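## Task

Four plates start in nests N1, N2, N3 and N4. First build a stack in rack S1 with C61 at the bottom, C16 on it and C51 on top. C61 must rest flat on the rack floor, the upper two must be seated completely in the plate below, and each plate's labelled short end must point to the rack front, the side toward the viewer. Next release the plates and push the START key on post KP until it latches. START may only be pressed (lighting up already counts) once that stack is correct and the fourth, unlisted plate sits properly in its own nest. Finally return all four plates to their original nests, each flat within the locators with well A1 at the corner labelled A1, while START remains latched. Nothing may depend on the robot holding it. End with the gripper open and the arm away from the plates.

## Robot and tools

Robot: one six-joint arm with a two-finger parallel gripper. The only camera is cam_wrist (504x504 pixels), mounted on the hand. A fixed bar-code scanner stands next to nest RD. It cannot be commanded and only reports.

Frame: the scene frame has its origin on the table surface below the arm base, +z up, and +y to the left when facing along +x. The base itself may sit slightly tilted. Reported hand positions are in metres and can be a little off, more so when the arm is stretched far out.

Plates: well A1 is at the labelled short end, in the corner farthest from the labelled long side. To identify a plate, lay it flat in RD with A1 at the A1 corner and move clear of the scanner's line of sight. Its ID then shows up as code. The hand opens to 84 mm and can only grip a plate across its width, on the body above the flange. Never force a pad down over the flange, because it can jam there.

Tool execute_actions: argument actions is a list holding exactly one action, or an empty list, which just returns the current state and images. An action may contain rows, steps and until.
- rows: 1 to 15 rows. Each row is 7 numbers in [-1, 1] and is applied for one control step of 1/30 s. The first six are joint offsets in column order: waist, shoulder, elbow, forearm roll, wrist pitch, wrist roll. They are measured from the joint angles that were last reported at the start of this action, not from the previous row, and are scaled so that 1.0 = 2.036 rad. The seventh is the gripper opening, an absolute command: +1 fully open (0.084 m between the pads), -1 closed. Going from open to closed takes about 0.4 s or more.
- Joint ranges (rad): waist -6.283 to 6.283, shoulder -2.059 to 2.094, elbow -3.927 to 0.192, forearm roll -6.283 to 6.283, wrist pitch -1.693 to 3.142, wrist roll -6.283 to 6.283. The call is refused if it asks for more than 0.010 rad beyond a limit. A joint pushed into its real end stops there and the result reports "joint sent to its limit".
- steps: integer from 1 to 450, default 15, never fewer than the number of rows. Once the rows run out, the arm keeps moving toward the last row's target and the gripper keeps that row's opening. Give long moves plenty of steps. Speed is capped at 3.14 rad/s with about 0.16 s of ramp-up, and all joints arrive together. Targets are clamped to within 0.623 rad of the measured angle and to about 70 mm of hand travel per step, so a large move may need several calls. A move that is cut short will not finish by itself, so send the remainder in the next action.
- until: stops the action early once every listed condition holds. Only the scanner can be named, with field code (for example "c61" or "no_read") or reads. Numbers need a comparison such as [">=", 1]. Strings can take "=" or "!=". The robot is not halted when until fires. Any unknown name or out-of-range value rejects the entire call.

Tool zoom_image: camera "cam_wrist", region [x0, y0, x1, y1] in image pixels with the origin at the top left, at most 504 by 504. It returns an enlarged crop of the latest image.

Tool finished_scene: scene is an integer 1 or 2. It ends that scene for good and reports whether the goal was met. Only call it once everything is stable and released.

Results: end_effector_position (m) and end_effector_quat_wxyz, then linear (m/s) and angular (rad/s) velocities, all in the scene frame. The point reported lies between the closed pads, about 2 cm behind the fingertips. The fingertips move about 10 mm further forward as the fingers close. The fingers point along gripper +z and close along gripper y. Joint positions and velocities are listed in column order (rad, rad/s), followed by the pad gap (m, m/s). grip_measured gives the actual opening on the command scale. To hold something, keep commanding clearly below that value. A lower command squeezes harder, up to about 24 N per pad. Scanner code is the ID currently read (lower case), and reads counts the transitions from no_read to an ID. "joint command not followed" means the clearance check changed or dropped the targets, and the arm stops until new rows arrive. Camera calibration lines appear when they change.

Hazards: contact torque at a joint's load limit (waist and shoulder 43.5, elbow and forearm roll 26.1, wrist pitch and wrist roll 17.4 N m, including load weight) causes a torque fault: the joint backs off, the arm holds for 10 s, and the rest of the call is discarded. Holding a load, even while idle, heats the motors. A MOTOR HOT line appears from 65 °C, and at 80 °C an OVER-TEMPERATURE FAULT brakes the arm. Do not drop plates from any real height (a few millimetres is fine), do not knock anything off the table, and avoid slamming, hard hits or strong pushes. Loose items may occasionally get nudged by outside disturbances, so check positions before finishing. Smooth, short motion is preferred.

Each tool is called after ">>>" as name(argument=value, ...) on one line, values as JSON.

## Session

>>> execute_actions(actions=[])

Scene clock: 0.00 s.
end_effector_position=(+0.5667, -0.1592, +0.3933) grip_measured=+1.00 end_effector_quat_wxyz=(-0.258, +0.113, +0.726, -0.627) end_effector_velocity=(-0.000, -0.000, -0.000) end_effector_angular_velocity=(+0.001, +0.000, -0.001)
Joint positions: [-0.266  0.956 -2.172 -0.566  1.528  2.971  0.084]
Joint velocities: [-0.    -0.     0.001  0.     0.001 -0.     0.   ]
scanner: code=no_read reads=0

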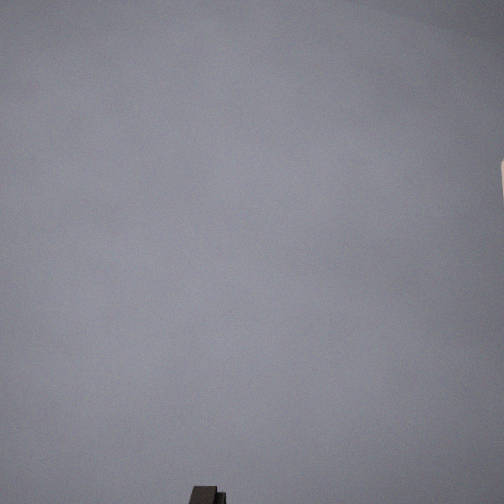

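>>> execute_actions(actions=[{"rows":[[0,0,0,0.278,-0.153,0,1]],"steps":40}])

Scene clock: 5.83 s.
end_effector_position=(+0.6643, -0.1280, +0.2821) grip_measured=+1.00 end_effector_quat_wxyz=(-0.043, +0.089, +0.886, -0.453) end_effector_velocity=(-0.000, -0.000, -0.000) end_effector_angular_velocity=(+0.000, +0.000, -0.000)
Joint positions: [-0.266  0.956 -2.172  0.     1.217  2.971  0.084]
Joint velocities: [ 0.     0.001 -0.     0.    -0.    -0.    -0.   ]
scanner: code=no_read reads=0
camera_calibration (this result's frames):
cam_wrist: T_world_to_cam=[[0.130706, 0.566143, -0.813879, 0.247248], [0.979367, -0.201353, 0.0172201, -0.610436], [-0.154128, -0.799337, -0.58078, 0.298517], [0, 0, 0, 1]] pos_world=[0.611534, -0.0242754, 0.385114]

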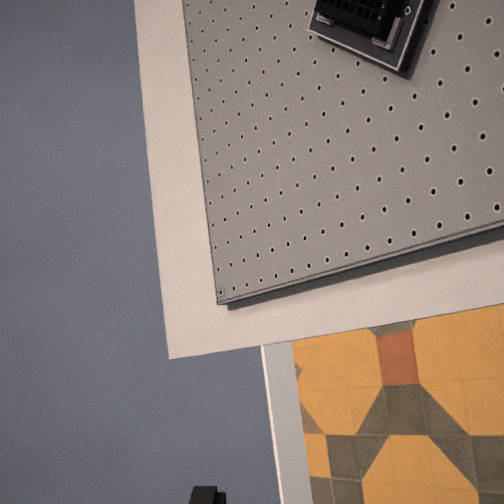

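>>> execute_actions(actions=[{"rows":[[-0.311,0,0,0.313,0.348,0,1]],"steps":60}])

Scene clock: 17.87 s.
end_effector_position=(+0.4575, -0.1282, +0.4388) grip_measured=+1.00 end_effector_quat_wxyz=(+0.000, +0.405, +0.915, -0.001) end_effector_velocity=(+0.000, -0.000, +0.000) end_effector_angular_velocity=(-0.000, -0.001, +0.000)
Joint positions: [-0.899  0.956 -2.172  0.637  1.925  2.971  0.084]
Joint velocities: [-0. -0. -0.  0. -0. -0. -0.]
scanner: code=no_read reads=0
camera_calibration (this result's frames):
cam_wrist: T_world_to_cam=[[0.748494, 0.663105, -0.00697365, -0.222391], [0.663135, -0.748492, 0.00335564, -0.330044], [-0.00299458, -0.00713615, -0.99997, 0.573821], [0, 0, 0, 1]] pos_world=[0.38704, -0.0954723, 0.573361]

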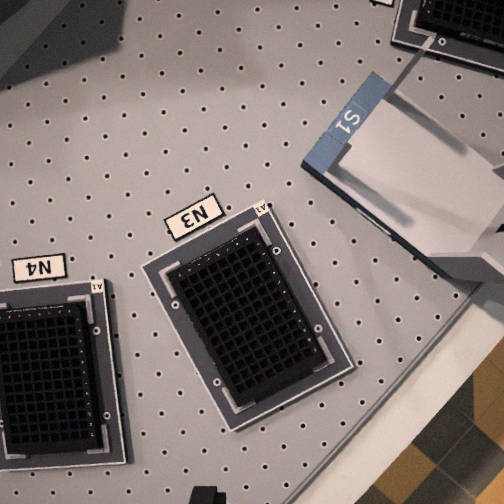

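>>> execute_actions(actions=[{"rows":[[0,0,0,0,0.22,0,1]],"steps":30}])

>>> execute_actions(actions=[{"rows":[[0,0,0,0.15,0.0,0,1]],"steps":30}])

Scene clock: 22.87 s.
end_effector_position=(+0.3950, -0.0300, +0.4305) grip_measured=+1.00 end_effector_quat_wxyz=(-0.185, +0.395, +0.892, +0.122) end_effector_velocity=(+0.000, +0.000, -0.000) end_effector_angular_velocity=(+0.000, +0.000, -0.000)
Joint positions: [-0.899  0.956 -2.172  0.637  2.373  2.971  0.084]
Joint velocities: [ 0. -0.  0.  0.  0.  0. -0.]
scanner: code=no_read reads=0
camera_calibration (this result's frames):
cam_wrist: T_world_to_cam=[[0.755576, 0.652156, 0.0616285, -0.273383], [0.611173, -0.667969, -0.4246, -0.00789826], [-0.235739, 0.358483, -0.903281, 0.627389], [0, 0, 0, 1]] pos_world=[0.359289, -0.051896, 0.580203]

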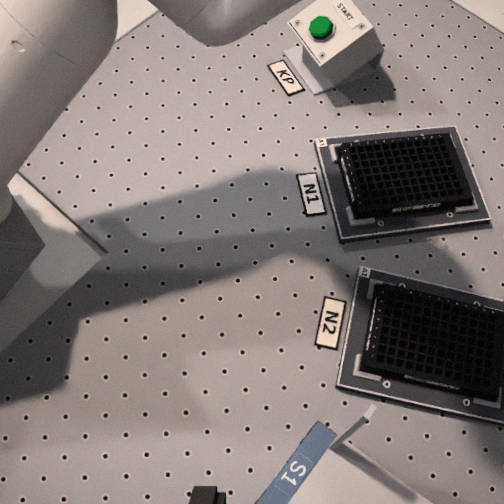

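Scene clock: 23.87 s.
end_effector_position=(+0.4512, +0.0101, +0.4404) grip_measured=+1.00 end_effector_quat_wxyz=(-0.112, +0.314, +0.915, +0.227) end_effector_velocity=(-0.000, -0.000, +0.000) end_effector_angular_velocity=(-0.001, +0.000, -0.000)
Joint positions: [-0.899  0.956 -2.172  0.943  2.373  2.971  0.084]
Joint velocities: [-0.    -0.    -0.    -0.001 -0.    -0.     0.   ]
scanner: code=no_read reads=0
camera_calibration (this result's frames):
cam_wrist: T_world_to_cam=[[0.635111, 0.695852, 0.335296, -0.409254], [0.769729, -0.533952, -0.349876, -0.117025], [-0.06443, 0.480297, -0.874736, 0.544043], [0, 0, 0, 1]] pos_world=[0.385052, -0.0390077, 0.572172]

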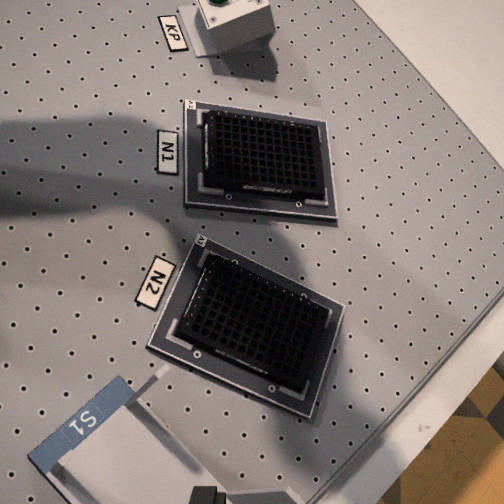

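>>> zoom_image(camera="cam_wrist", region=[180, 90, 340, 230])

Region (180, 90, 340, 230) of cam_wrist's 504x504 image, scaled by 3.150, with more detail than that image has; it fills the top 441 rows of this view, and the rest is white.

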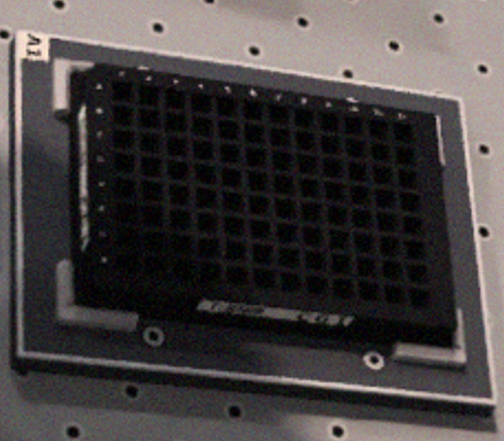

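>>> execute_actions(actions=[{"rows":[[0.126,0.029,0.335,-0.016,-0.116,0,1]],"steps":60}])

Scene clock: 32.47 s.
end_effector_position=(+0.3891, +0.0013, +0.1875) grip_measured=+1.00 end_effector_quat_wxyz=(-0.284, +0.492, +0.754, +0.331) end_effector_velocity=(+0.000, +0.000, +0.000) end_effector_angular_velocity=(+0.001, -0.000, +0.000)
Joint positions: [-0.643  1.015 -1.491  0.91   2.137  2.971  0.084]
Joint velocities: [-0.    -0.     0.     0.     0.001 -0.     0.   ]
scanner: code=no_read reads=0
camera_calibration (this result's frames):
cam_wrist: T_world_to_cam=[[0.933274, 0.294434, 0.205688, -0.37004], [0.342872, -0.559843, -0.75433, 0.0794773], [-0.106948, 0.774522, -0.623441, 0.292118], [0, 0, 0, 1]] pos_world=[0.349339, -0.0728045, 0.318183]

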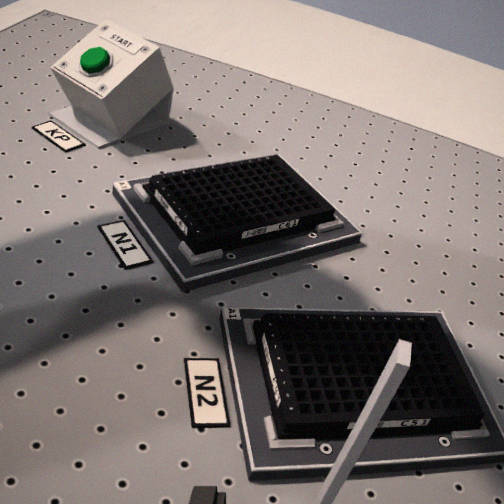

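>>> zoom_image(camera="cam_wrist", region=[220, 190, 480, 450])

Region (220, 190, 480, 450) of cam_wrist's 504x504 image, scaled by 1.938, with more detail than that image has.

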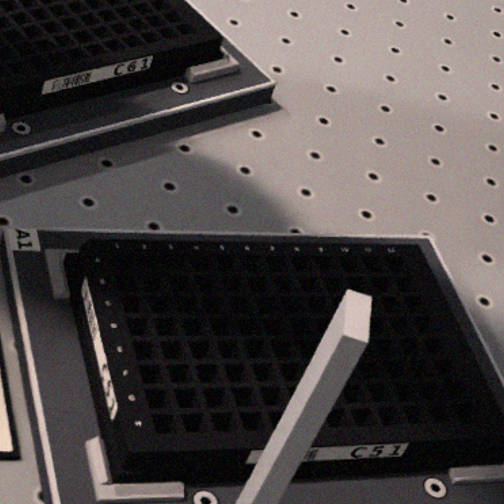

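>>> execute_actions(actions=[{"rows":[[-0.272,0,0,0,0,0,1]],"steps":25}])

>>> execute_actions(actions=[{"rows":[[0,-0.187,0.408,0.275,-0.613,0,1]],"steps":50}])

Scene clock: 37.63 s.
end_effector_position=(+0.3105, -0.1024, +0.3494) grip_measured=+1.00 end_effector_quat_wxyz=(-0.036, +0.534, +0.722, +0.438) end_effector_velocity=(-0.003, -0.002, +0.004) end_effector_angular_velocity=(-0.006, -0.011, -0.007)
Joint positions: [-1.194  1.015 -1.49   0.91   2.137  2.971  0.084]
Joint velocities: [-0.014 -0.001 -0.003 -0.001 -0.    -0.    -0.   ]
scanner: code=no_read reads=0
camera_calibration (this result's frames):
cam_wrist: T_world_to_cam=[[0.810957, 0.0400764, 0.583732, -0.41962], [0.41565, -0.74162, -0.526531, 0.0496966], [0.411806, 0.669622, -0.61808, 0.291282], [0, 0, 0, 1]] pos_world=[0.199686, -0.141376, 0.451148]

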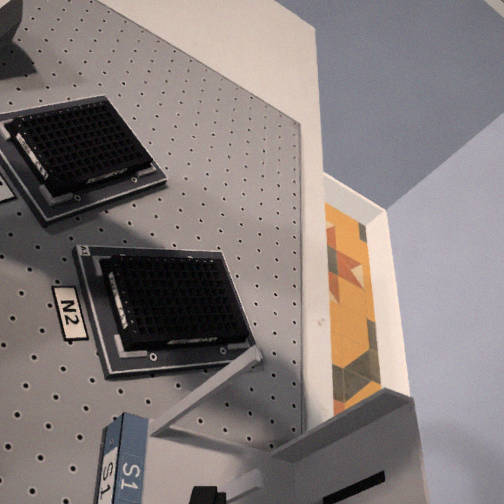

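Scene clock: 39.30 s.
end_effector_position=(+0.2196, -0.2349, +0.2320) grip_measured=+1.00 end_effector_quat_wxyz=(+0.338, +0.825, +0.409, +0.194) end_effector_velocity=(-0.000, +0.000, -0.000) end_effector_angular_velocity=(+0.001, +0.000, -0.001)
Joint positions: [-1.194  0.634 -0.66   1.47   0.889  2.971  0.084]
Joint velocities: [-0.     0.     0.001  0.    -0.001  0.    -0.   ]
scanner: code=no_read reads=0
camera_calibration (this result's frames):
cam_wrist: T_world_to_cam=[[0.539309, -0.449279, 0.712246, -0.357209], [-0.598243, -0.799662, -0.0514335, 0.026221], [0.592664, -0.398358, -0.700043, 0.0733596], [0, 0, 0, 1]] pos_world=[0.164855, -0.110295, 0.307124]

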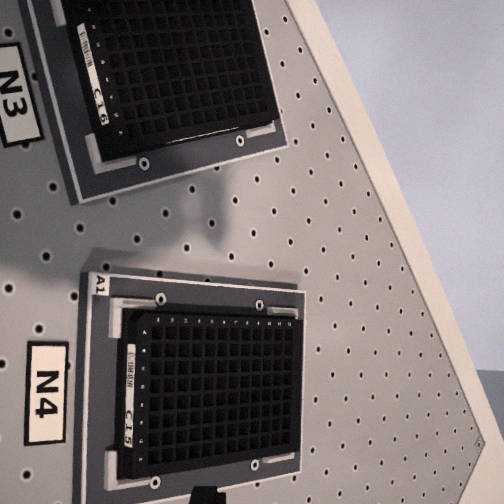

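>>> execute_actions(actions=[{"rows":[[0.336,-0.763,0.025,-0.285,0.487,-0.585,1]],"steps":75}])

Scene clock: 52.80 s.
end_effector_position=(+0.2812, +0.3356, +0.2490) grip_measured=+1.00 end_effector_quat_wxyz=(+0.000, -0.424, +0.906, -0.001) end_effector_velocity=(-0.000, +0.000, -0.000) end_effector_angular_velocity=(+0.000, +0.001, +0.000)
Joint positions: [-0.51  -0.919 -0.609  0.89   1.881  1.78   0.084]
Joint velocities: [-0.    -0.    -0.    -0.     0.002 -0.     0.   ]
scanner: code=no_read reads=0
camera_calibration (this result's frames):
cam_wrist: T_world_to_cam=[[-0.759985, 0.649904, -0.00693308, 0.0293512], [0.649905, 0.760012, 0.00234485, -0.36762], [0.00679315, -0.00272379, -0.999973, 0.382625], [0, 0, 0, 1]] pos_world=[0.258625, 0.261362, 0.38368]

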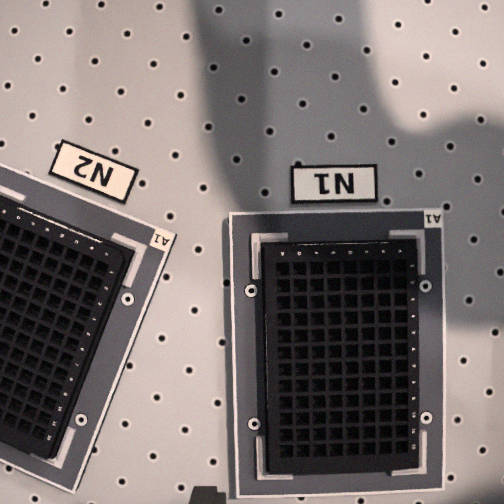

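>>> execute_actions(actions=[{"rows":[[0.400,-0.088,0.184,0.047,-0.377,0.155,1]],"steps":50}])

Scene clock: 60.77 s.
end_effector_position=(+0.2597, +0.3415, +0.0986) grip_measured=+1.00 end_effector_quat_wxyz=(+0.001, -0.427, +0.904, -0.001) end_effector_velocity=(-0.000, -0.000, -0.000) end_effector_angular_velocity=(-0.000, +0.000, -0.001)
Joint positions: [ 0.304 -1.098 -0.234  0.985  1.113  2.096  0.084]
Joint velocities: [-0.    -0.     0.001  0.    -0.     0.     0.   ]
scanner: code=no_read reads=0
camera_calibration (this result's frames):
cam_wrist: T_world_to_cam=[[-0.764091, 0.64506, -0.0079036, 0.0109632], [0.645061, 0.764126, 0.00276319, -0.358008], [0.00782178, -0.00298697, -0.999965, 0.232212], [0, 0, 0, 1]] pos_world=[0.237498, 0.267185, 0.233279]

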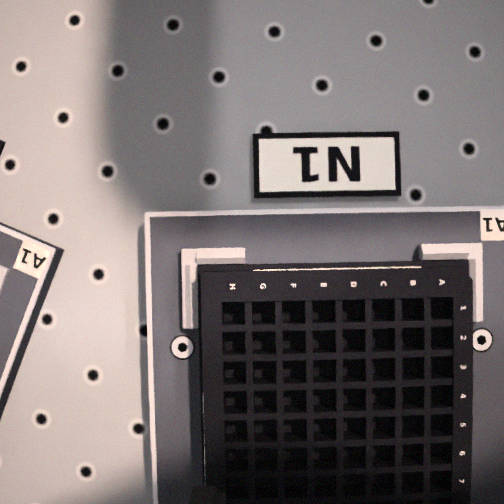

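>>> execute_actions(actions=[{"rows":[[0.0624,0.0472,0.0094,0.0284,-0.08,-0.0314,1]],"steps":30}])

Scene clock: 69.03 s.
end_effector_position=(+0.2645, +0.3346, +0.0699) grip_measured=+1.00 end_effector_quat_wxyz=(+0.000, -0.438, +0.899, -0.001) end_effector_velocity=(+0.000, -0.000, -0.000) end_effector_angular_velocity=(-0.000, -0.001, -0.000)
Joint positions: [ 0.431 -1.002 -0.215  1.043  0.95   2.032  0.084]
Joint velocities: [ 0.     0.     0.     0.    -0.001 -0.    -0.   ]
scanner: code=no_read reads=0
camera_calibration (this result's frames):
cam_wrist: T_world_to_cam=[[-0.77978, 0.626018, -0.00667606, 0.0292718], [0.626016, 0.779806, 0.00261465, -0.35591], [0.00684285, -0.00214047, -0.999974, 0.203465], [0, 0, 0, 1]] pos_world=[0.244239, 0.259652, 0.204586]

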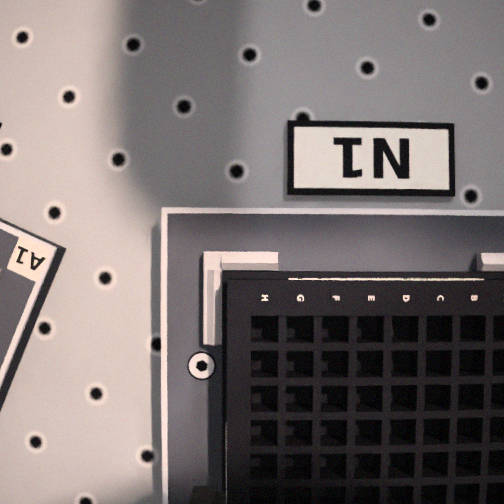

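>>> zoom_image(camera="cam_wrist", region=[150, 404, 300, 504])

Region (150, 404, 300, 504) of cam_wrist's 504x504 image, scaled by 3.360, with more detail than that image has.

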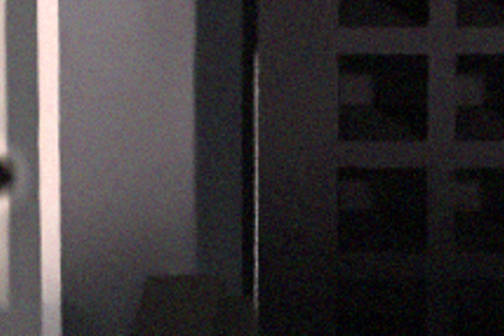

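>>> execute_actions(actions=[{"rows":[[0.0359,0.0241,0.002,0.0183,-0.0417,-0.0086,1]],"steps":30}])

>>> zoom_image(camera="cam_wrist", region=[150, 404, 300, 504])

Scene clock: 75.67 s.
end_effector_position=(+0.2648, +0.3337, +0.0550) grip_measured=+1.00 end_effector_quat_wxyz=(+0.000, -0.439, +0.899, -0.001) end_effector_velocity=(-0.000, -0.000, -0.000) end_effector_angular_velocity=(+0.000, +0.001, -0.001)
Joint positions: [ 0.504 -0.953 -0.211  1.08   0.866  2.014  0.084]
Joint velocities: [-0.    -0.     0.     0.     0.001  0.    -0.   ]
scanner: code=no_read reads=0
camera_calibration (this result's frames):
cam_wrist: T_world_to_cam=[[-0.780291, 0.625382, -0.00655603, 0.0302866], [0.625382, 0.780315, 0.00231467, -0.355384], [0.00656333, -0.00229391, -0.999976, 0.188604], [0, 0, 0, 1]] pos_world=[0.244645, 0.258804, 0.18962]

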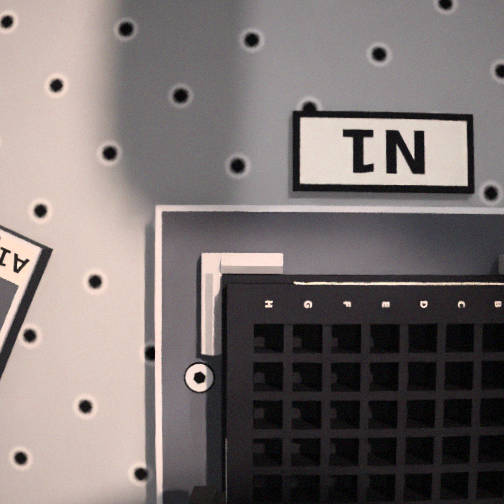

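Region (150, 404, 300, 504) of cam_wrist's 504x504 image, scaled by 3.360, with more detail than that image has.

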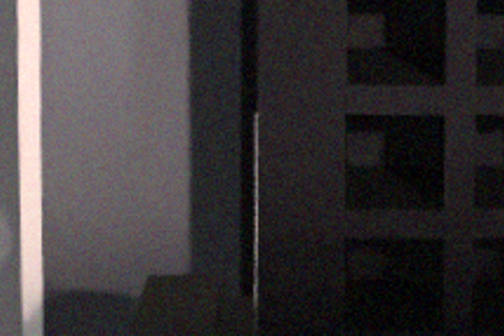

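>>> execute_actions(actions=[{"rows":[[0.021,0.0150,0.0008,0.0112,-0.0245,-0.0052,1]],"steps":30}])

>>> execute_actions(actions=[{"rows":[[0,0,0,0,0,0,0.5]],"steps":20}])

Scene clock: 78.40 s.
end_effector_position=(+0.2644, +0.3324, +0.0459) grip_measured=+1.00 end_effector_quat_wxyz=(-0.001, -0.438, +0.899, -0.002) end_effector_velocity=(+0.000, +0.001, +0.000) end_effector_angular_velocity=(+0.001, +0.000, +0.001)
Joint positions: [ 0.547 -0.922 -0.209  1.103  0.816  2.004  0.084]
Joint velocities: [ 0.     0.    -0.001  0.     0.001 -0.    -0.   ]
scanner: code=no_read reads=0
camera_calibration (this result's frames):
cam_wrist: T_world_to_cam=[[-0.779798, 0.625976, -0.00833834, 0.030502], [0.626, 0.779823, -0.000304768, -0.354023], [0.00631166, -0.00545746, -0.999965, 0.180703], [0, 0, 0, 1]] pos_world=[0.244263, 0.257968, 0.180844]

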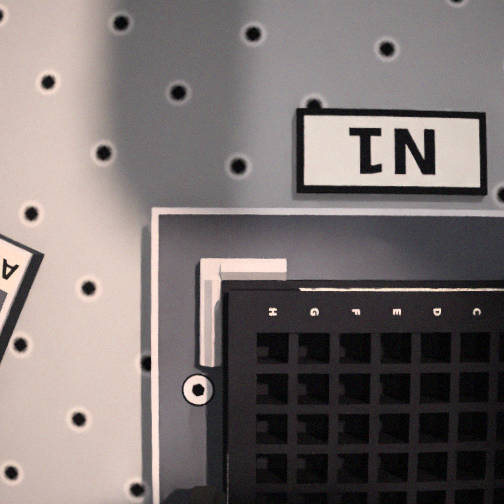

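Scene clock: 79.07 s.
end_effector_position=(+0.2648, +0.3325, +0.0461) grip_measured=+0.92 end_effector_quat_wxyz=(-0.000, -0.438, +0.899, -0.002) end_effector_velocity=(-0.000, +0.000, -0.000) end_effector_angular_velocity=(+0.000, +0.001, +0.000)
Joint positions: [ 0.546 -0.922 -0.21   1.103  0.815  2.004  0.081]
Joint velocities: [ 0.     0.    -0.    -0.     0.001  0.     0.   ]
scanner: code=no_read reads=0
camera_calibration (this result's frames):
cam_wrist: T_world_to_cam=[[-0.779821, 0.625931, -0.00945555, 0.0308646], [0.625955, 0.779859, 0.000460009, -0.354337], [0.00766193, -0.00556003, -0.999955, 0.180588], [0, 0, 0, 1]] pos_world=[0.244485, 0.258018, 0.181035]

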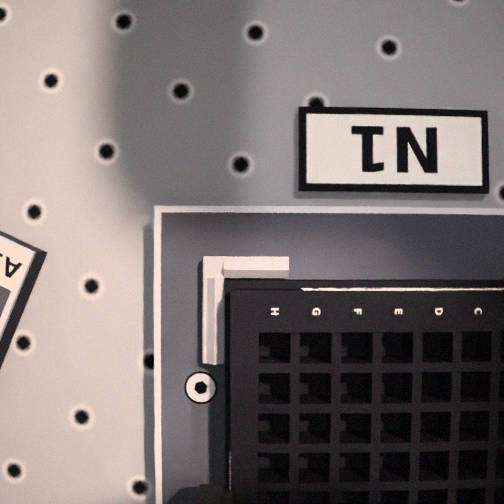

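>>> execute_actions(actions=[{"rows":[[-0.0565,-0.0393,-0.0025,-0.0295,0.0663,0.0138,0.5]],"steps":25}])

>>> execute_actions(actions=[{"rows":[[-0.462,0.041,-0.1935,-0.075,0.457,-0.124,0.5]],"steps":40}])

>>> execute_actions(actions=[{"rows":[[-0.0377,0.5708,-0.260,-0.0466,-0.1843,0.152,0.5]],"steps":50}])

Scene clock: 86.90 s.
end_effector_position=(+0.2644, +0.3346, +0.0699) grip_measured=+0.91 end_effector_quat_wxyz=(+0.000, -0.438, +0.899, -0.001) end_effector_velocity=(+0.000, +0.000, +0.000) end_effector_angular_velocity=(+0.000, -0.001, +0.000)
Joint positions: [ 0.431 -1.002 -0.215  1.043  0.95   2.032  0.081]
Joint velocities: [-0.001 -0.001 -0.001 -0.     0.     0.     0.   ]
scanner: code=no_read reads=0
camera_calibration (this result's frames):
cam_wrist: T_world_to_cam=[[-0.780024, 0.625712, -0.00681775, 0.0293935], [0.62571, 0.780051, 0.00268968, -0.355878], [0.00700115, -0.00216792, -0.999973, 0.203395], [0, 0, 0, 1]] pos_world=[0.24418, 0.259652, 0.204547]

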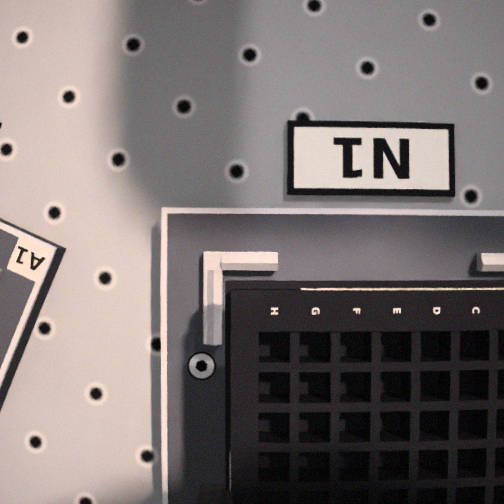

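Scene clock: 88.23 s.
end_effector_position=(+0.2812, +0.3359, +0.2488) grip_measured=+0.91 end_effector_quat_wxyz=(+0.000, -0.425, +0.905, -0.000) end_effector_velocity=(+0.000, -0.000, +0.000) end_effector_angular_velocity=(-0.001, -0.002, +0.001)
Joint positions: [-0.509 -0.919 -0.609  0.89   1.88   1.779  0.081]
Joint velocities: [-0.001 -0.    -0.001  0.    -0.001 -0.     0.   ]
scanner: code=no_read reads=0
camera_calibration (this result's frames):
cam_wrist: T_world_to_cam=[[-0.761139, 0.648558, -0.00625365, 0.0297995], [0.648556, 0.761162, 0.00263072, -0.367945], [0.00646621, -0.0020535, -0.999977, 0.382264], [0, 0, 0, 1]] pos_world=[0.258843, 0.261524, 0.383409]

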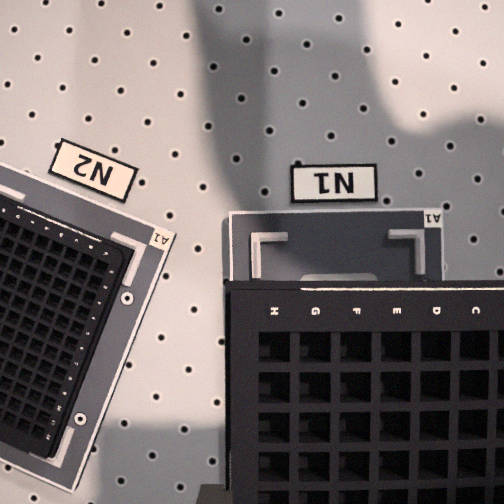

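Scene clock: 89.90 s.
end_effector_position=(+0.4523, +0.0422, +0.2687) grip_measured=+0.91 end_effector_quat_wxyz=(+0.000, -0.023, +1.000, -0.001) end_effector_velocity=(+0.000, -0.000, +0.000) end_effector_angular_velocity=(-0.001, -0.001, -0.000)
Joint positions: [-0.586  0.243 -1.138  0.796  1.505  2.089  0.081]
Joint velocities: [-0.     0.    -0.001  0.    -0.001  0.001  0.   ]
scanner: code=no_read reads=0
camera_calibration (this result's frames):
cam_wrist: T_world_to_cam=[[-0.0339815, 0.9994, -0.00662622, 0.0069614], [0.999417, 0.0340031, 0.00318578, -0.383563], [0.00340918, -0.0065141, -0.999973, 0.402033], [0, 0, 0, 1]] pos_world=[0.382205, 0.00870399, 0.40329]

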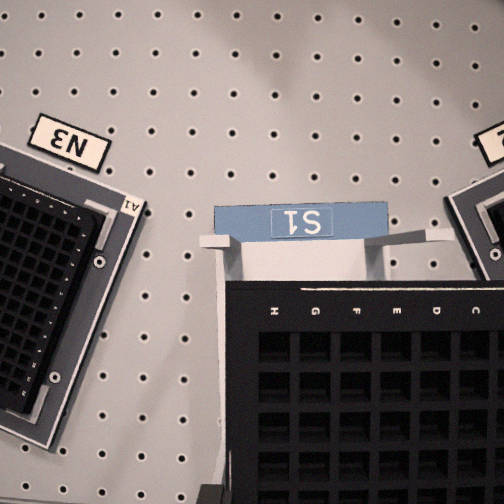

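>>> execute_actions(actions=[{"rows":[[0.0688,0.0062,0.0763,0.0521,-0.0919,-0.0442,0.5]],"steps":35}])

Scene clock: 98.70 s.
end_effector_position=(+0.4478, +0.0357, +0.1856) grip_measured=+0.86 end_effector_quat_wxyz=(+0.000, -0.039, +0.999, -0.001) end_effector_velocity=(-0.000, -0.000, -0.000) end_effector_angular_velocity=(-0.001, -0.000, -0.000)
Joint positions: [-0.446  0.255 -0.983  0.902  1.318  1.999  0.079]
Joint velocities: [ 0.    -0.     0.001 -0.    -0.001 -0.    -0.   ]
scanner: code=no_read reads=0
camera_calibration (this result's frames):
cam_wrist: T_world_to_cam=[[-0.0649619, 0.997864, -0.00685341, 0.0267094], [0.997881, 0.0649848, 0.00318505, -0.379017], [0.00362362, -0.00663198, -0.999971, 0.318852], [0, 0, 0, 1]] pos_world=[0.378793, 0.0000926158, 0.320233]

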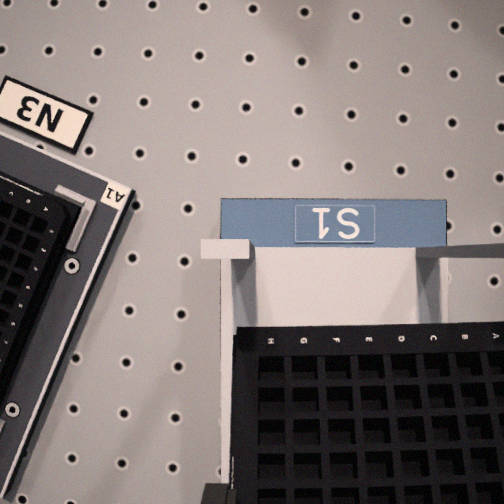

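>>> execute_actions(actions=[{"rows":[[-0.0432,-0.009,-0.0272,-0.0331,0.0464,0.0091,0.3]],"steps":35}])

Scene clock: 109.47 s.
end_effector_position=(+0.4429, +0.0351, +0.2297) grip_measured=+0.89 end_effector_quat_wxyz=(+0.000, -0.038, +0.999, -0.001) end_effector_velocity=(-0.000, -0.000, -0.000) end_effector_angular_velocity=(-0.000, +0.000, -0.001)
Joint positions: [-0.534  0.237 -1.038  0.834  1.412  2.017  0.08 ]
Joint velocities: [-0.    -0.     0.002 -0.    -0.001 -0.     0.   ]
scanner: code=no_read reads=0
camera_calibration (this result's frames):
cam_wrist: T_world_to_cam=[[-0.0637094, 0.997947, -0.00660154, 0.0267424], [0.997964, 0.0637284, 0.0027098, -0.374148], [0.00312494, -0.00641546, -0.999975, 0.36313], [0, 0, 0, 1]] pos_world=[0.373955, -0.000513991, 0.364311]

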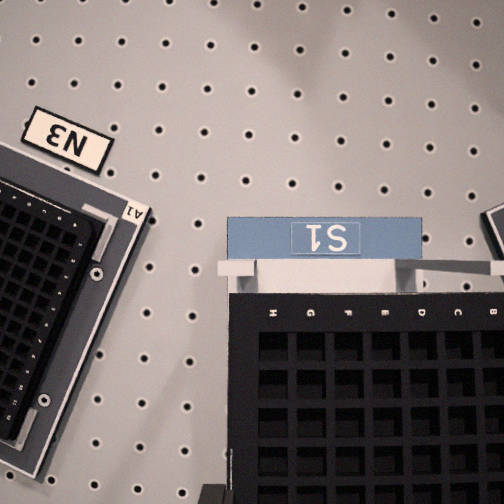

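>>> execute_actions(actions=[{"rows":[[0.0417,0.0056,0.0324,0.0328,-0.0467,-0.0128,0.3]],"steps":40}])

Scene clock: 117.37 s.
end_effector_position=(+0.4448, +0.0359, +0.1857) grip_measured=+0.86 end_effector_quat_wxyz=(+0.001, -0.041, +0.999, -0.001) end_effector_velocity=(-0.000, -0.000, -0.000) end_effector_angular_velocity=(-0.000, +0.001, -0.001)
Joint positions: [-0.449  0.248 -0.972  0.901  1.317  1.991  0.079]
Joint velocities: [-0.    -0.     0.001 -0.    -0.     0.    -0.   ]
scanner: code=no_read reads=0
camera_calibration (this result's frames):
cam_wrist: T_world_to_cam=[[-0.0681554, 0.997653, -0.00655942, 0.0276997], [0.997666, 0.068181, 0.00375672, -0.376189], [0.00419513, -0.00628807, -0.999971, 0.318717], [0, 0, 0, 1]] pos_world=[0.375861, 0.0000182879, 0.320303]

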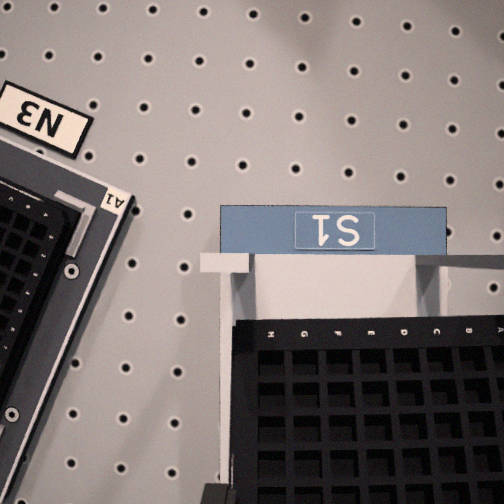

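>>> execute_actions(actions=[{"rows":[[-0.0625,-0.0084,-0.0486,-0.0492,0.07,0.0192,0.3]],"steps":35}])

>>> execute_actions(actions=[{"rows":[[0,0,0,0,0,-1,0.3]],"steps":45}])

>>> execute_actions(actions=[{"rows":[[0,0,0,0,0,-0.543,0.3]],"steps":35}])

Scene clock: 121.00 s.
end_effector_position=(+0.4396, +0.0346, +0.2519) grip_measured=+0.89 end_effector_quat_wxyz=(-0.001, -0.036, +0.999, -0.002) end_effector_velocity=(-0.000, -0.000, -0.000) end_effector_angular_velocity=(+0.001, +0.000, -0.000)
Joint positions: [-0.576  0.231 -1.071  0.801  1.46   2.03   0.08 ]
Joint velocities: [-0.     0.     0.001  0.     0.    -0.     0.   ]
scanner: code=no_read reads=0
camera_calibration (this result's frames):
cam_wrist: T_world_to_cam=[[-0.0583698, 0.998248, -0.00965363, 0.0255955], [0.998295, 0.058376, 0.000366659, -0.370213], [0.000929558, -0.00961577, -0.999953, 0.386481], [0, 0, 0, 1]] pos_world=[0.370716, -0.000222767, 0.386846]

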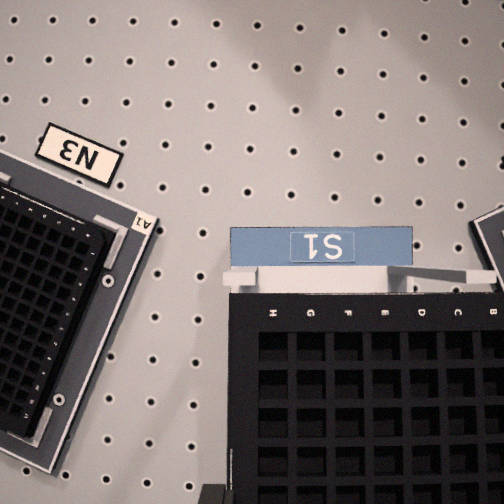

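Scene clock: 122.50 s.
end_effector_position=(+0.4396, +0.0346, +0.2519) grip_measured=+0.89 end_effector_quat_wxyz=(+0.002, +0.869, -0.495, +0.000) end_effector_velocity=(+0.000, -0.000, +0.000) end_effector_angular_velocity=(-0.001, -0.001, +0.000)
Joint positions: [-0.576  0.231 -1.071  0.801  1.46  -0.005  0.08 ]
Joint velocities: [-0.     0.    -0.     0.    -0.001 -0.    -0.   ]
scanner: code=no_read reads=0
camera_calibration (this result's frames):
cam_wrist: T_world_to_cam=[[-0.866204, -0.499688, -0.00167217, 0.430481], [-0.499689, 0.866205, -0.0000835439, 0.260501], [0.00149018, 0.000763196, -0.999999, 0.385887], [0, 0, 0, 1]] pos_world=[0.502479, -0.0108356, 0.386628]

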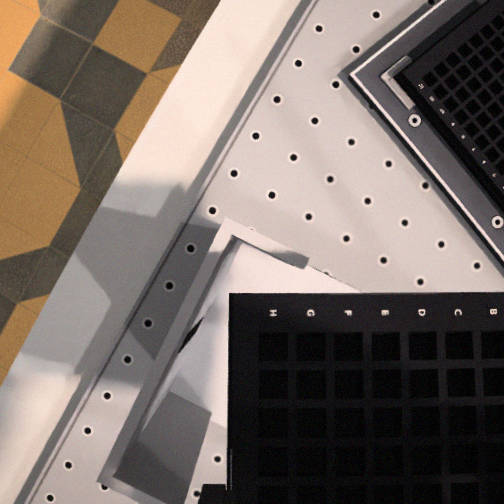

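Scene clock: 123.67 s.
end_effector_position=(+0.4396, +0.0346, +0.2519) grip_measured=+0.89 end_effector_quat_wxyz=(+0.002, +0.999, +0.035, -0.001) end_effector_velocity=(+0.000, +0.000, +0.000) end_effector_angular_velocity=(-0.000, +0.000, +0.001)
Joint positions: [-0.576  0.231 -1.071  0.801  1.46  -1.111  0.08 ]
Joint velocities: [-0.    -0.    -0.001 -0.     0.001 -0.001  0.   ]
scanner: code=no_read reads=0
camera_calibration (this result's frames):
cam_wrist: T_world_to_cam=[[0.0577151, -0.998332, -0.00139338, 0.0414855], [-0.998321, -0.0577212, 0.00483938, 0.510392], [-0.00491173, 0.00111173, -0.999987, 0.388686], [0, 0, 0, 1]] pos_world=[0.50905, 0.0704446, 0.386269]

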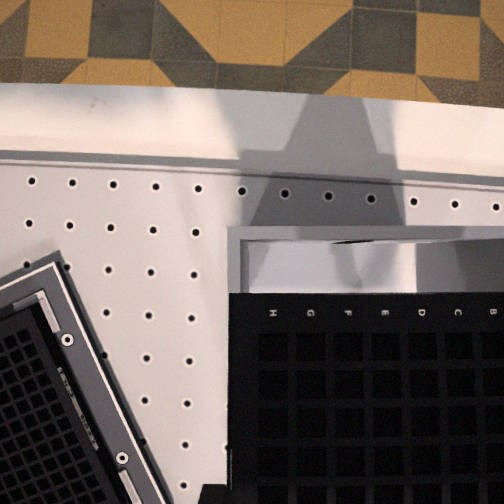

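>>> execute_actions(actions=[{"rows":[[0,0,0,0,0,1,0.3]],"steps":40}])

>>> execute_actions(actions=[{"rows":[[0,0,0,0,0,0.542,0.3]],"steps":35}])

>>> execute_actions(actions=[{"rows":[[0.0216,0.0076,0.0103,0.0167,-0.0231,0,0.3]],"steps":25}])

Scene clock: 131.07 s.
end_effector_position=(+0.4396, +0.0346, +0.2519) grip_measured=+0.89 end_effector_quat_wxyz=(-0.002, -0.555, +0.832, -0.001) end_effector_velocity=(+0.000, +0.000, +0.000) end_effector_angular_velocity=(+0.000, -0.000, -0.001)
Joint positions: [-0.576  0.231 -1.071  0.801  1.46   0.925  0.08 ]
Joint velocities: [ 0.    -0.    -0.001  0.     0.001  0.001 -0.   ]
scanner: code=no_read reads=0
camera_calibration (this result's frames):
cam_wrist: T_world_to_cam=[[-0.918317, 0.395809, -0.0053788, 0.423376], [0.395825, 0.918324, -0.00209159, -0.134466], [0.00411161, -0.0040498, -0.999983, 0.384898], [0, 0, 0, 1]] pos_world=[0.440436, -0.042534, 0.386887]

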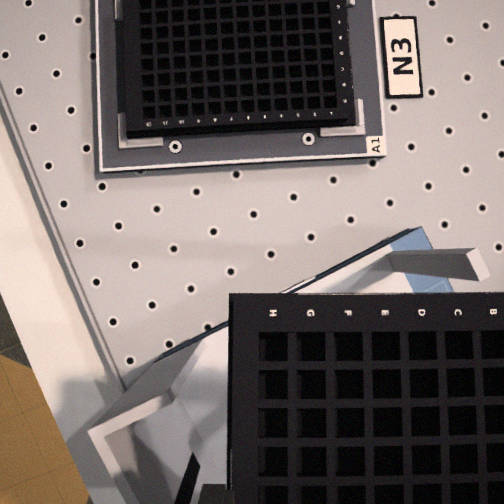

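Scene clock: 132.23 s.
end_effector_position=(+0.4396, +0.0346, +0.2519) grip_measured=+0.89 end_effector_quat_wxyz=(-0.001, -0.037, +0.999, -0.002) end_effector_velocity=(-0.000, +0.000, -0.000) end_effector_angular_velocity=(+0.001, +0.001, -0.001)
Joint positions: [-0.576  0.231 -1.071  0.801  1.46   2.028  0.08 ]
Joint velocities: [-0.    -0.     0.    -0.     0.001  0.001  0.   ]
scanner: code=no_read reads=0
camera_calibration (this result's frames):
cam_wrist: T_world_to_cam=[[-0.0605054, 0.998121, -0.00965103, 0.026538], [0.998167, 0.0605117, 0.000358972, -0.37023], [0.000942298, -0.00961162, -0.999953, 0.386476], [0, 0, 0, 1]] pos_world=[0.370793, -0.000370192, 0.386847]

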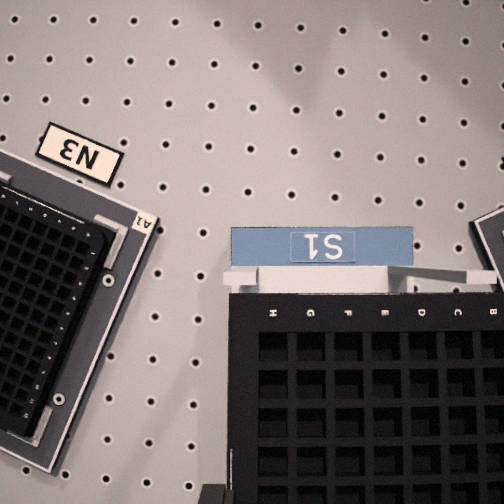

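Scene clock: 133.07 s.
end_effector_position=(+0.4459, +0.0338, +0.2300) grip_measured=+0.89 end_effector_quat_wxyz=(+0.000, -0.034, +0.999, -0.001) end_effector_velocity=(-0.000, -0.000, -0.000) end_effector_angular_velocity=(+0.000, +0.001, +0.000)
Joint positions: [-0.532  0.247 -1.05   0.835  1.413  2.028  0.08 ]
Joint velocities: [ 0.  0.  0. -0.  0. -0. -0.]
scanner: code=no_read reads=0
camera_calibration (this result's frames):
cam_wrist: T_world_to_cam=[[-0.0554325, 0.998438, -0.00691458, 0.024591], [0.998457, 0.055453, 0.00281122, -0.377019], [0.00319027, -0.00674808, -0.999972, 0.363401], [0, 0, 0, 1]] pos_world=[0.376641, -0.00119353, 0.364621]

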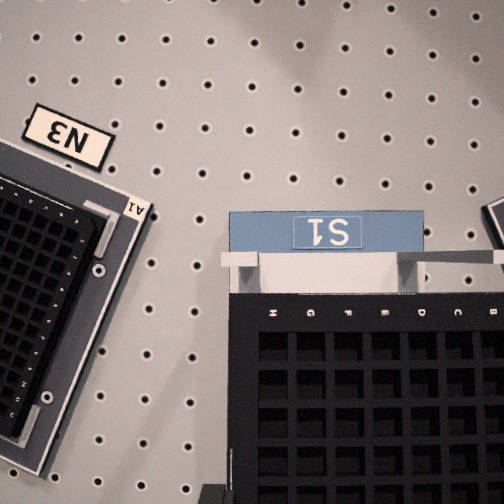

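>>> execute_actions(actions=[{"rows":[[-0.0009,0.0021,-0.0009,-0.0003,-0.0003,-0.004,0.3]],"steps":12}])

>>> execute_actions(actions=[{"rows":[[0.0403,0.0045,0.0351,0.0322,-0.0474,-0.0133,0.3]],"steps":40}])

Scene clock: 135.80 s.
end_effector_position=(+0.4458, +0.0321, +0.2301) grip_measured=+0.89 end_effector_quat_wxyz=(+0.000, -0.037, +0.999, -0.001) end_effector_velocity=(-0.000, +0.000, +0.000) end_effector_angular_velocity=(+0.000, +0.000, +0.000)
Joint positions: [-0.534  0.251 -1.052  0.834  1.412  2.02   0.08 ]
Joint velocities: [-0.     0.    -0.    -0.     0.001 -0.    -0.   ]
scanner: code=no_read reads=0
camera_calibration (this result's frames):
cam_wrist: T_world_to_cam=[[-0.0608673, 0.998123, -0.00680726, 0.0286505], [0.99814, 0.0608889, 0.00301494, -0.376862], [0.00342377, -0.00661109, -0.999972, 0.363366], [0, 0, 0, 1]] pos_world=[0.376661, -0.00324775, 0.364687]

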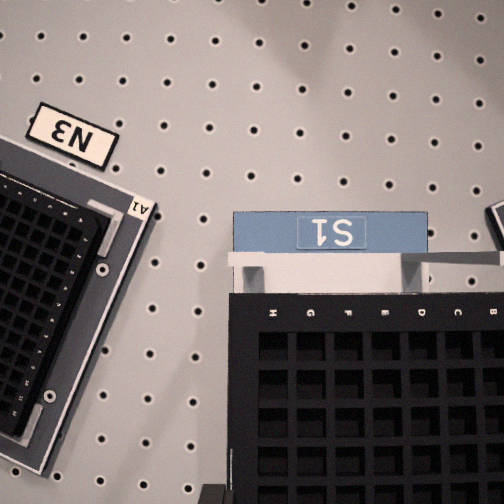

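Scene clock: 137.13 s.
end_effector_position=(+0.4448, +0.0319, +0.1856) grip_measured=+0.89 end_effector_quat_wxyz=(-0.001, -0.037, +0.999, -0.001) end_effector_velocity=(-0.000, -0.000, +0.000) end_effector_angular_velocity=(-0.002, +0.000, +0.000)
Joint positions: [-0.452  0.26  -0.98   0.898  1.316  1.993  0.08 ]
Joint velocities: [-0.    -0.001  0.002 -0.001 -0.002  0.     0.   ]
scanner: code=no_read reads=0
camera_calibration (this result's frames):
cam_wrist: T_world_to_cam=[[-0.0620307, 0.998048, -0.00728265, 0.0291058], [0.998073, 0.0620416, 0.00128449, -0.375435], [0.00173381, -0.00718894, -0.999973, 0.319679], [0, 0, 0, 1]] pos_world=[0.375963, -0.00345818, 0.320365]

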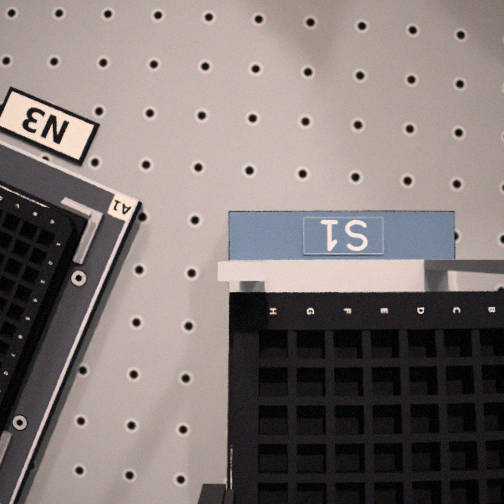

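>>> execute_actions(actions=[{"rows":[[0.0311,0.008,0.0218,0.0283,-0.0335,-0.013,0.3]],"steps":18}])

>>> execute_actions(actions=[{"rows":[[0.0332,0.0139,0.0133,0.0311,-0.0311,-0.0125,0.3]],"steps":18}])

>>> execute_actions(actions=[{"rows":[[0.0287,0.0148,0.0071,0.0288,-0.0246,-0.0122,0.3]],"steps":20}])

Scene clock: 148.20 s.
end_effector_position=(+0.4442, +0.0318, +0.1531) grip_measured=+0.87 end_effector_quat_wxyz=(+0.001, -0.038, +0.999, -0.001) end_effector_velocity=(-0.005, -0.000, -0.004) end_effector_angular_velocity=(+0.008, +0.011, -0.007)
Joint positions: [-0.389  0.276 -0.936  0.955  1.248  1.966  0.079]
Joint velocities: [ 0.002  0.003  0.008 -0.002  0.004 -0.001  0.002]
scanner: code=no_read reads=0
camera_calibration (this result's frames):
cam_wrist: T_world_to_cam=[[-0.0637156, 0.99794, -0.00746985, 0.0297219], [0.997959, 0.063746, 0.00389407, -0.375127], [0.00436222, -0.00720649, -0.999965, 0.286061], [0, 0, 0, 1]] pos_world=[0.375007, -0.00368639, 0.287733]

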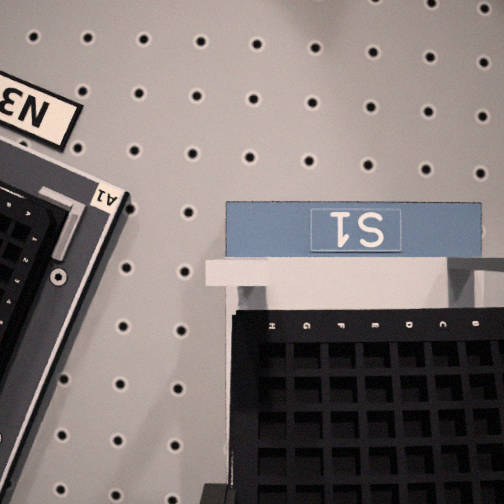

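Scene clock: 148.80 s.
end_effector_position=(+0.4435, +0.0316, +0.1198) grip_measured=+0.89 end_effector_quat_wxyz=(-0.000, -0.038, +0.999, -0.000) end_effector_velocity=(+0.001, +0.000, +0.000) end_effector_angular_velocity=(-0.001, -0.002, +0.001)
Joint positions: [-0.321  0.305 -0.908  1.018  1.185  1.941  0.08 ]
Joint velocities: [ 0.001  0.    -0.002  0.002 -0.002  0.     0.   ]
scanner: code=no_read reads=0
camera_calibration (this result's frames):
cam_wrist: T_world_to_cam=[[-0.0624958, 0.998026, -0.00616213, 0.0288855], [0.998042, 0.0625094, 0.00204844, -0.374062], [0.00242959, -0.00602204, -0.999979, 0.253502], [0, 0, 0, 1]] pos_world=[0.374519, -0.00391952, 0.254441]

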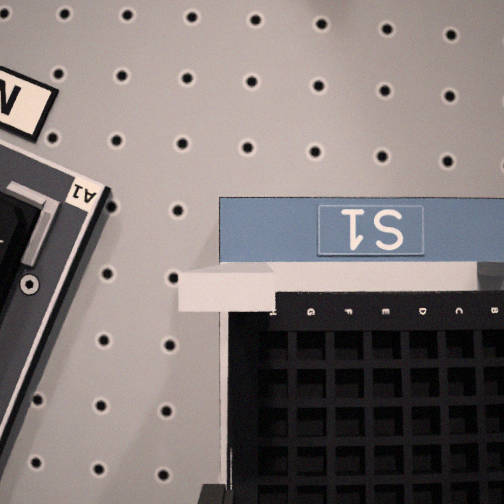

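Scene clock: 149.47 s.
end_effector_position=(+0.4434, +0.0315, +0.0920) grip_measured=+0.89 end_effector_quat_wxyz=(-0.000, -0.038, +0.999, -0.000) end_effector_velocity=(+0.000, +0.000, -0.000) end_effector_angular_velocity=(+0.001, +0.000, +0.000)
Joint positions: [-0.263  0.335 -0.894  1.077  1.135  1.916  0.08 ]
Joint velocities: [ 0.     0.    -0.001  0.     0.001 -0.     0.   ]
scanner: code=no_read reads=0
camera_calibration (this result's frames):
cam_wrist: T_world_to_cam=[[-0.0628088, 0.998007, -0.006145, 0.0289321], [0.998023, 0.0628221, 0.00200131, -0.373918], [0.00238337, -0.00600715, -0.999979, 0.225725], [0, 0, 0, 1]] pos_world=[0.374458, -0.0040281, 0.226647]

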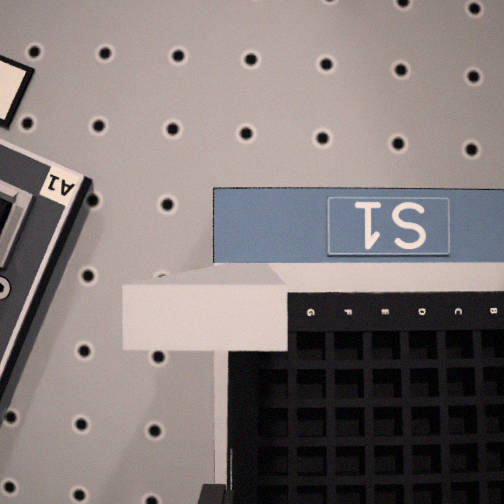

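>>> execute_actions(actions=[{"rows":[[0.007,0.004,0.001,0.0075,-0.0055,-0.003,0.3],[0.007,0.004,0.001,0.0075,-0.0055,-0.003,0.3],[0.007,0.004,0.001,0.0075,-0.0055,-0.003,0.3],[0.014,0.0083,0.0017,0.015,-0.011,-0.0064,0.3],[0.014,0.0083,0.0017,0.015,-0.011,-0.0064,0.3],[0.014,0.0083,0.0017,0.015,-0.011,-0.0064,0.3],[0.014,0.0083,0.0017,0.015,-0.011,-0.0064,0.3],[0.018,0.0108,0.0021,0.0193,-0.0142,-0.0082,0.3],[0.018,0.0108,0.0021,0.0193,-0.0142,-0.0082,0.3],[0.021,0.0126,0.0024,0.0225,-0.0166,-0.0096,0.3],[0.021,0.0126,0.0024,0.0225,-0.0166,-0.0096,0.3],[0.024,0.0144,0.0027,0.0257,-0.019,-0.011,0.3],[0.024,0.0144,0.0027,0.0257,-0.019,-0.011,0.3],[0.026,0.0156,0.0029,0.028,-0.0205,-0.012,0.3],[0.0282,0.0169,0.0031,0.0303,-0.0222,-0.0128,0.3]],"steps":30}])

Scene clock: 154.23 s.
end_effector_position=(+0.4458, +0.0315, +0.0672) grip_measured=+0.95 end_effector_quat_wxyz=(+0.003, -0.039, +0.999, -0.002) end_effector_velocity=(-0.002, -0.000, -0.001) end_effector_angular_velocity=(+0.005, +0.002, -0.005)
Joint positions: [-0.208  0.367 -0.89   1.139  1.089  1.89   0.082]
Joint velocities: [-0.001  0.004  0.002  0.002  0.004 -0.001  0.   ]
scanner: code=no_read reads=0
camera_calibration (this result's frames):
cam_wrist: T_world_to_cam=[[-0.0652545, 0.997828, -0.00895992, 0.0302625], [0.997829, 0.0653296, 0.00836976, -0.376742], [0.00893693, -0.0083943, -0.999925, 0.198114], [0, 0, 0, 1]] pos_world=[0.376129, -0.00392131, 0.201523]

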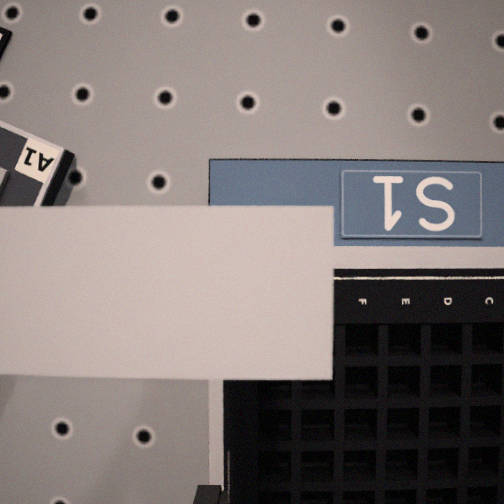

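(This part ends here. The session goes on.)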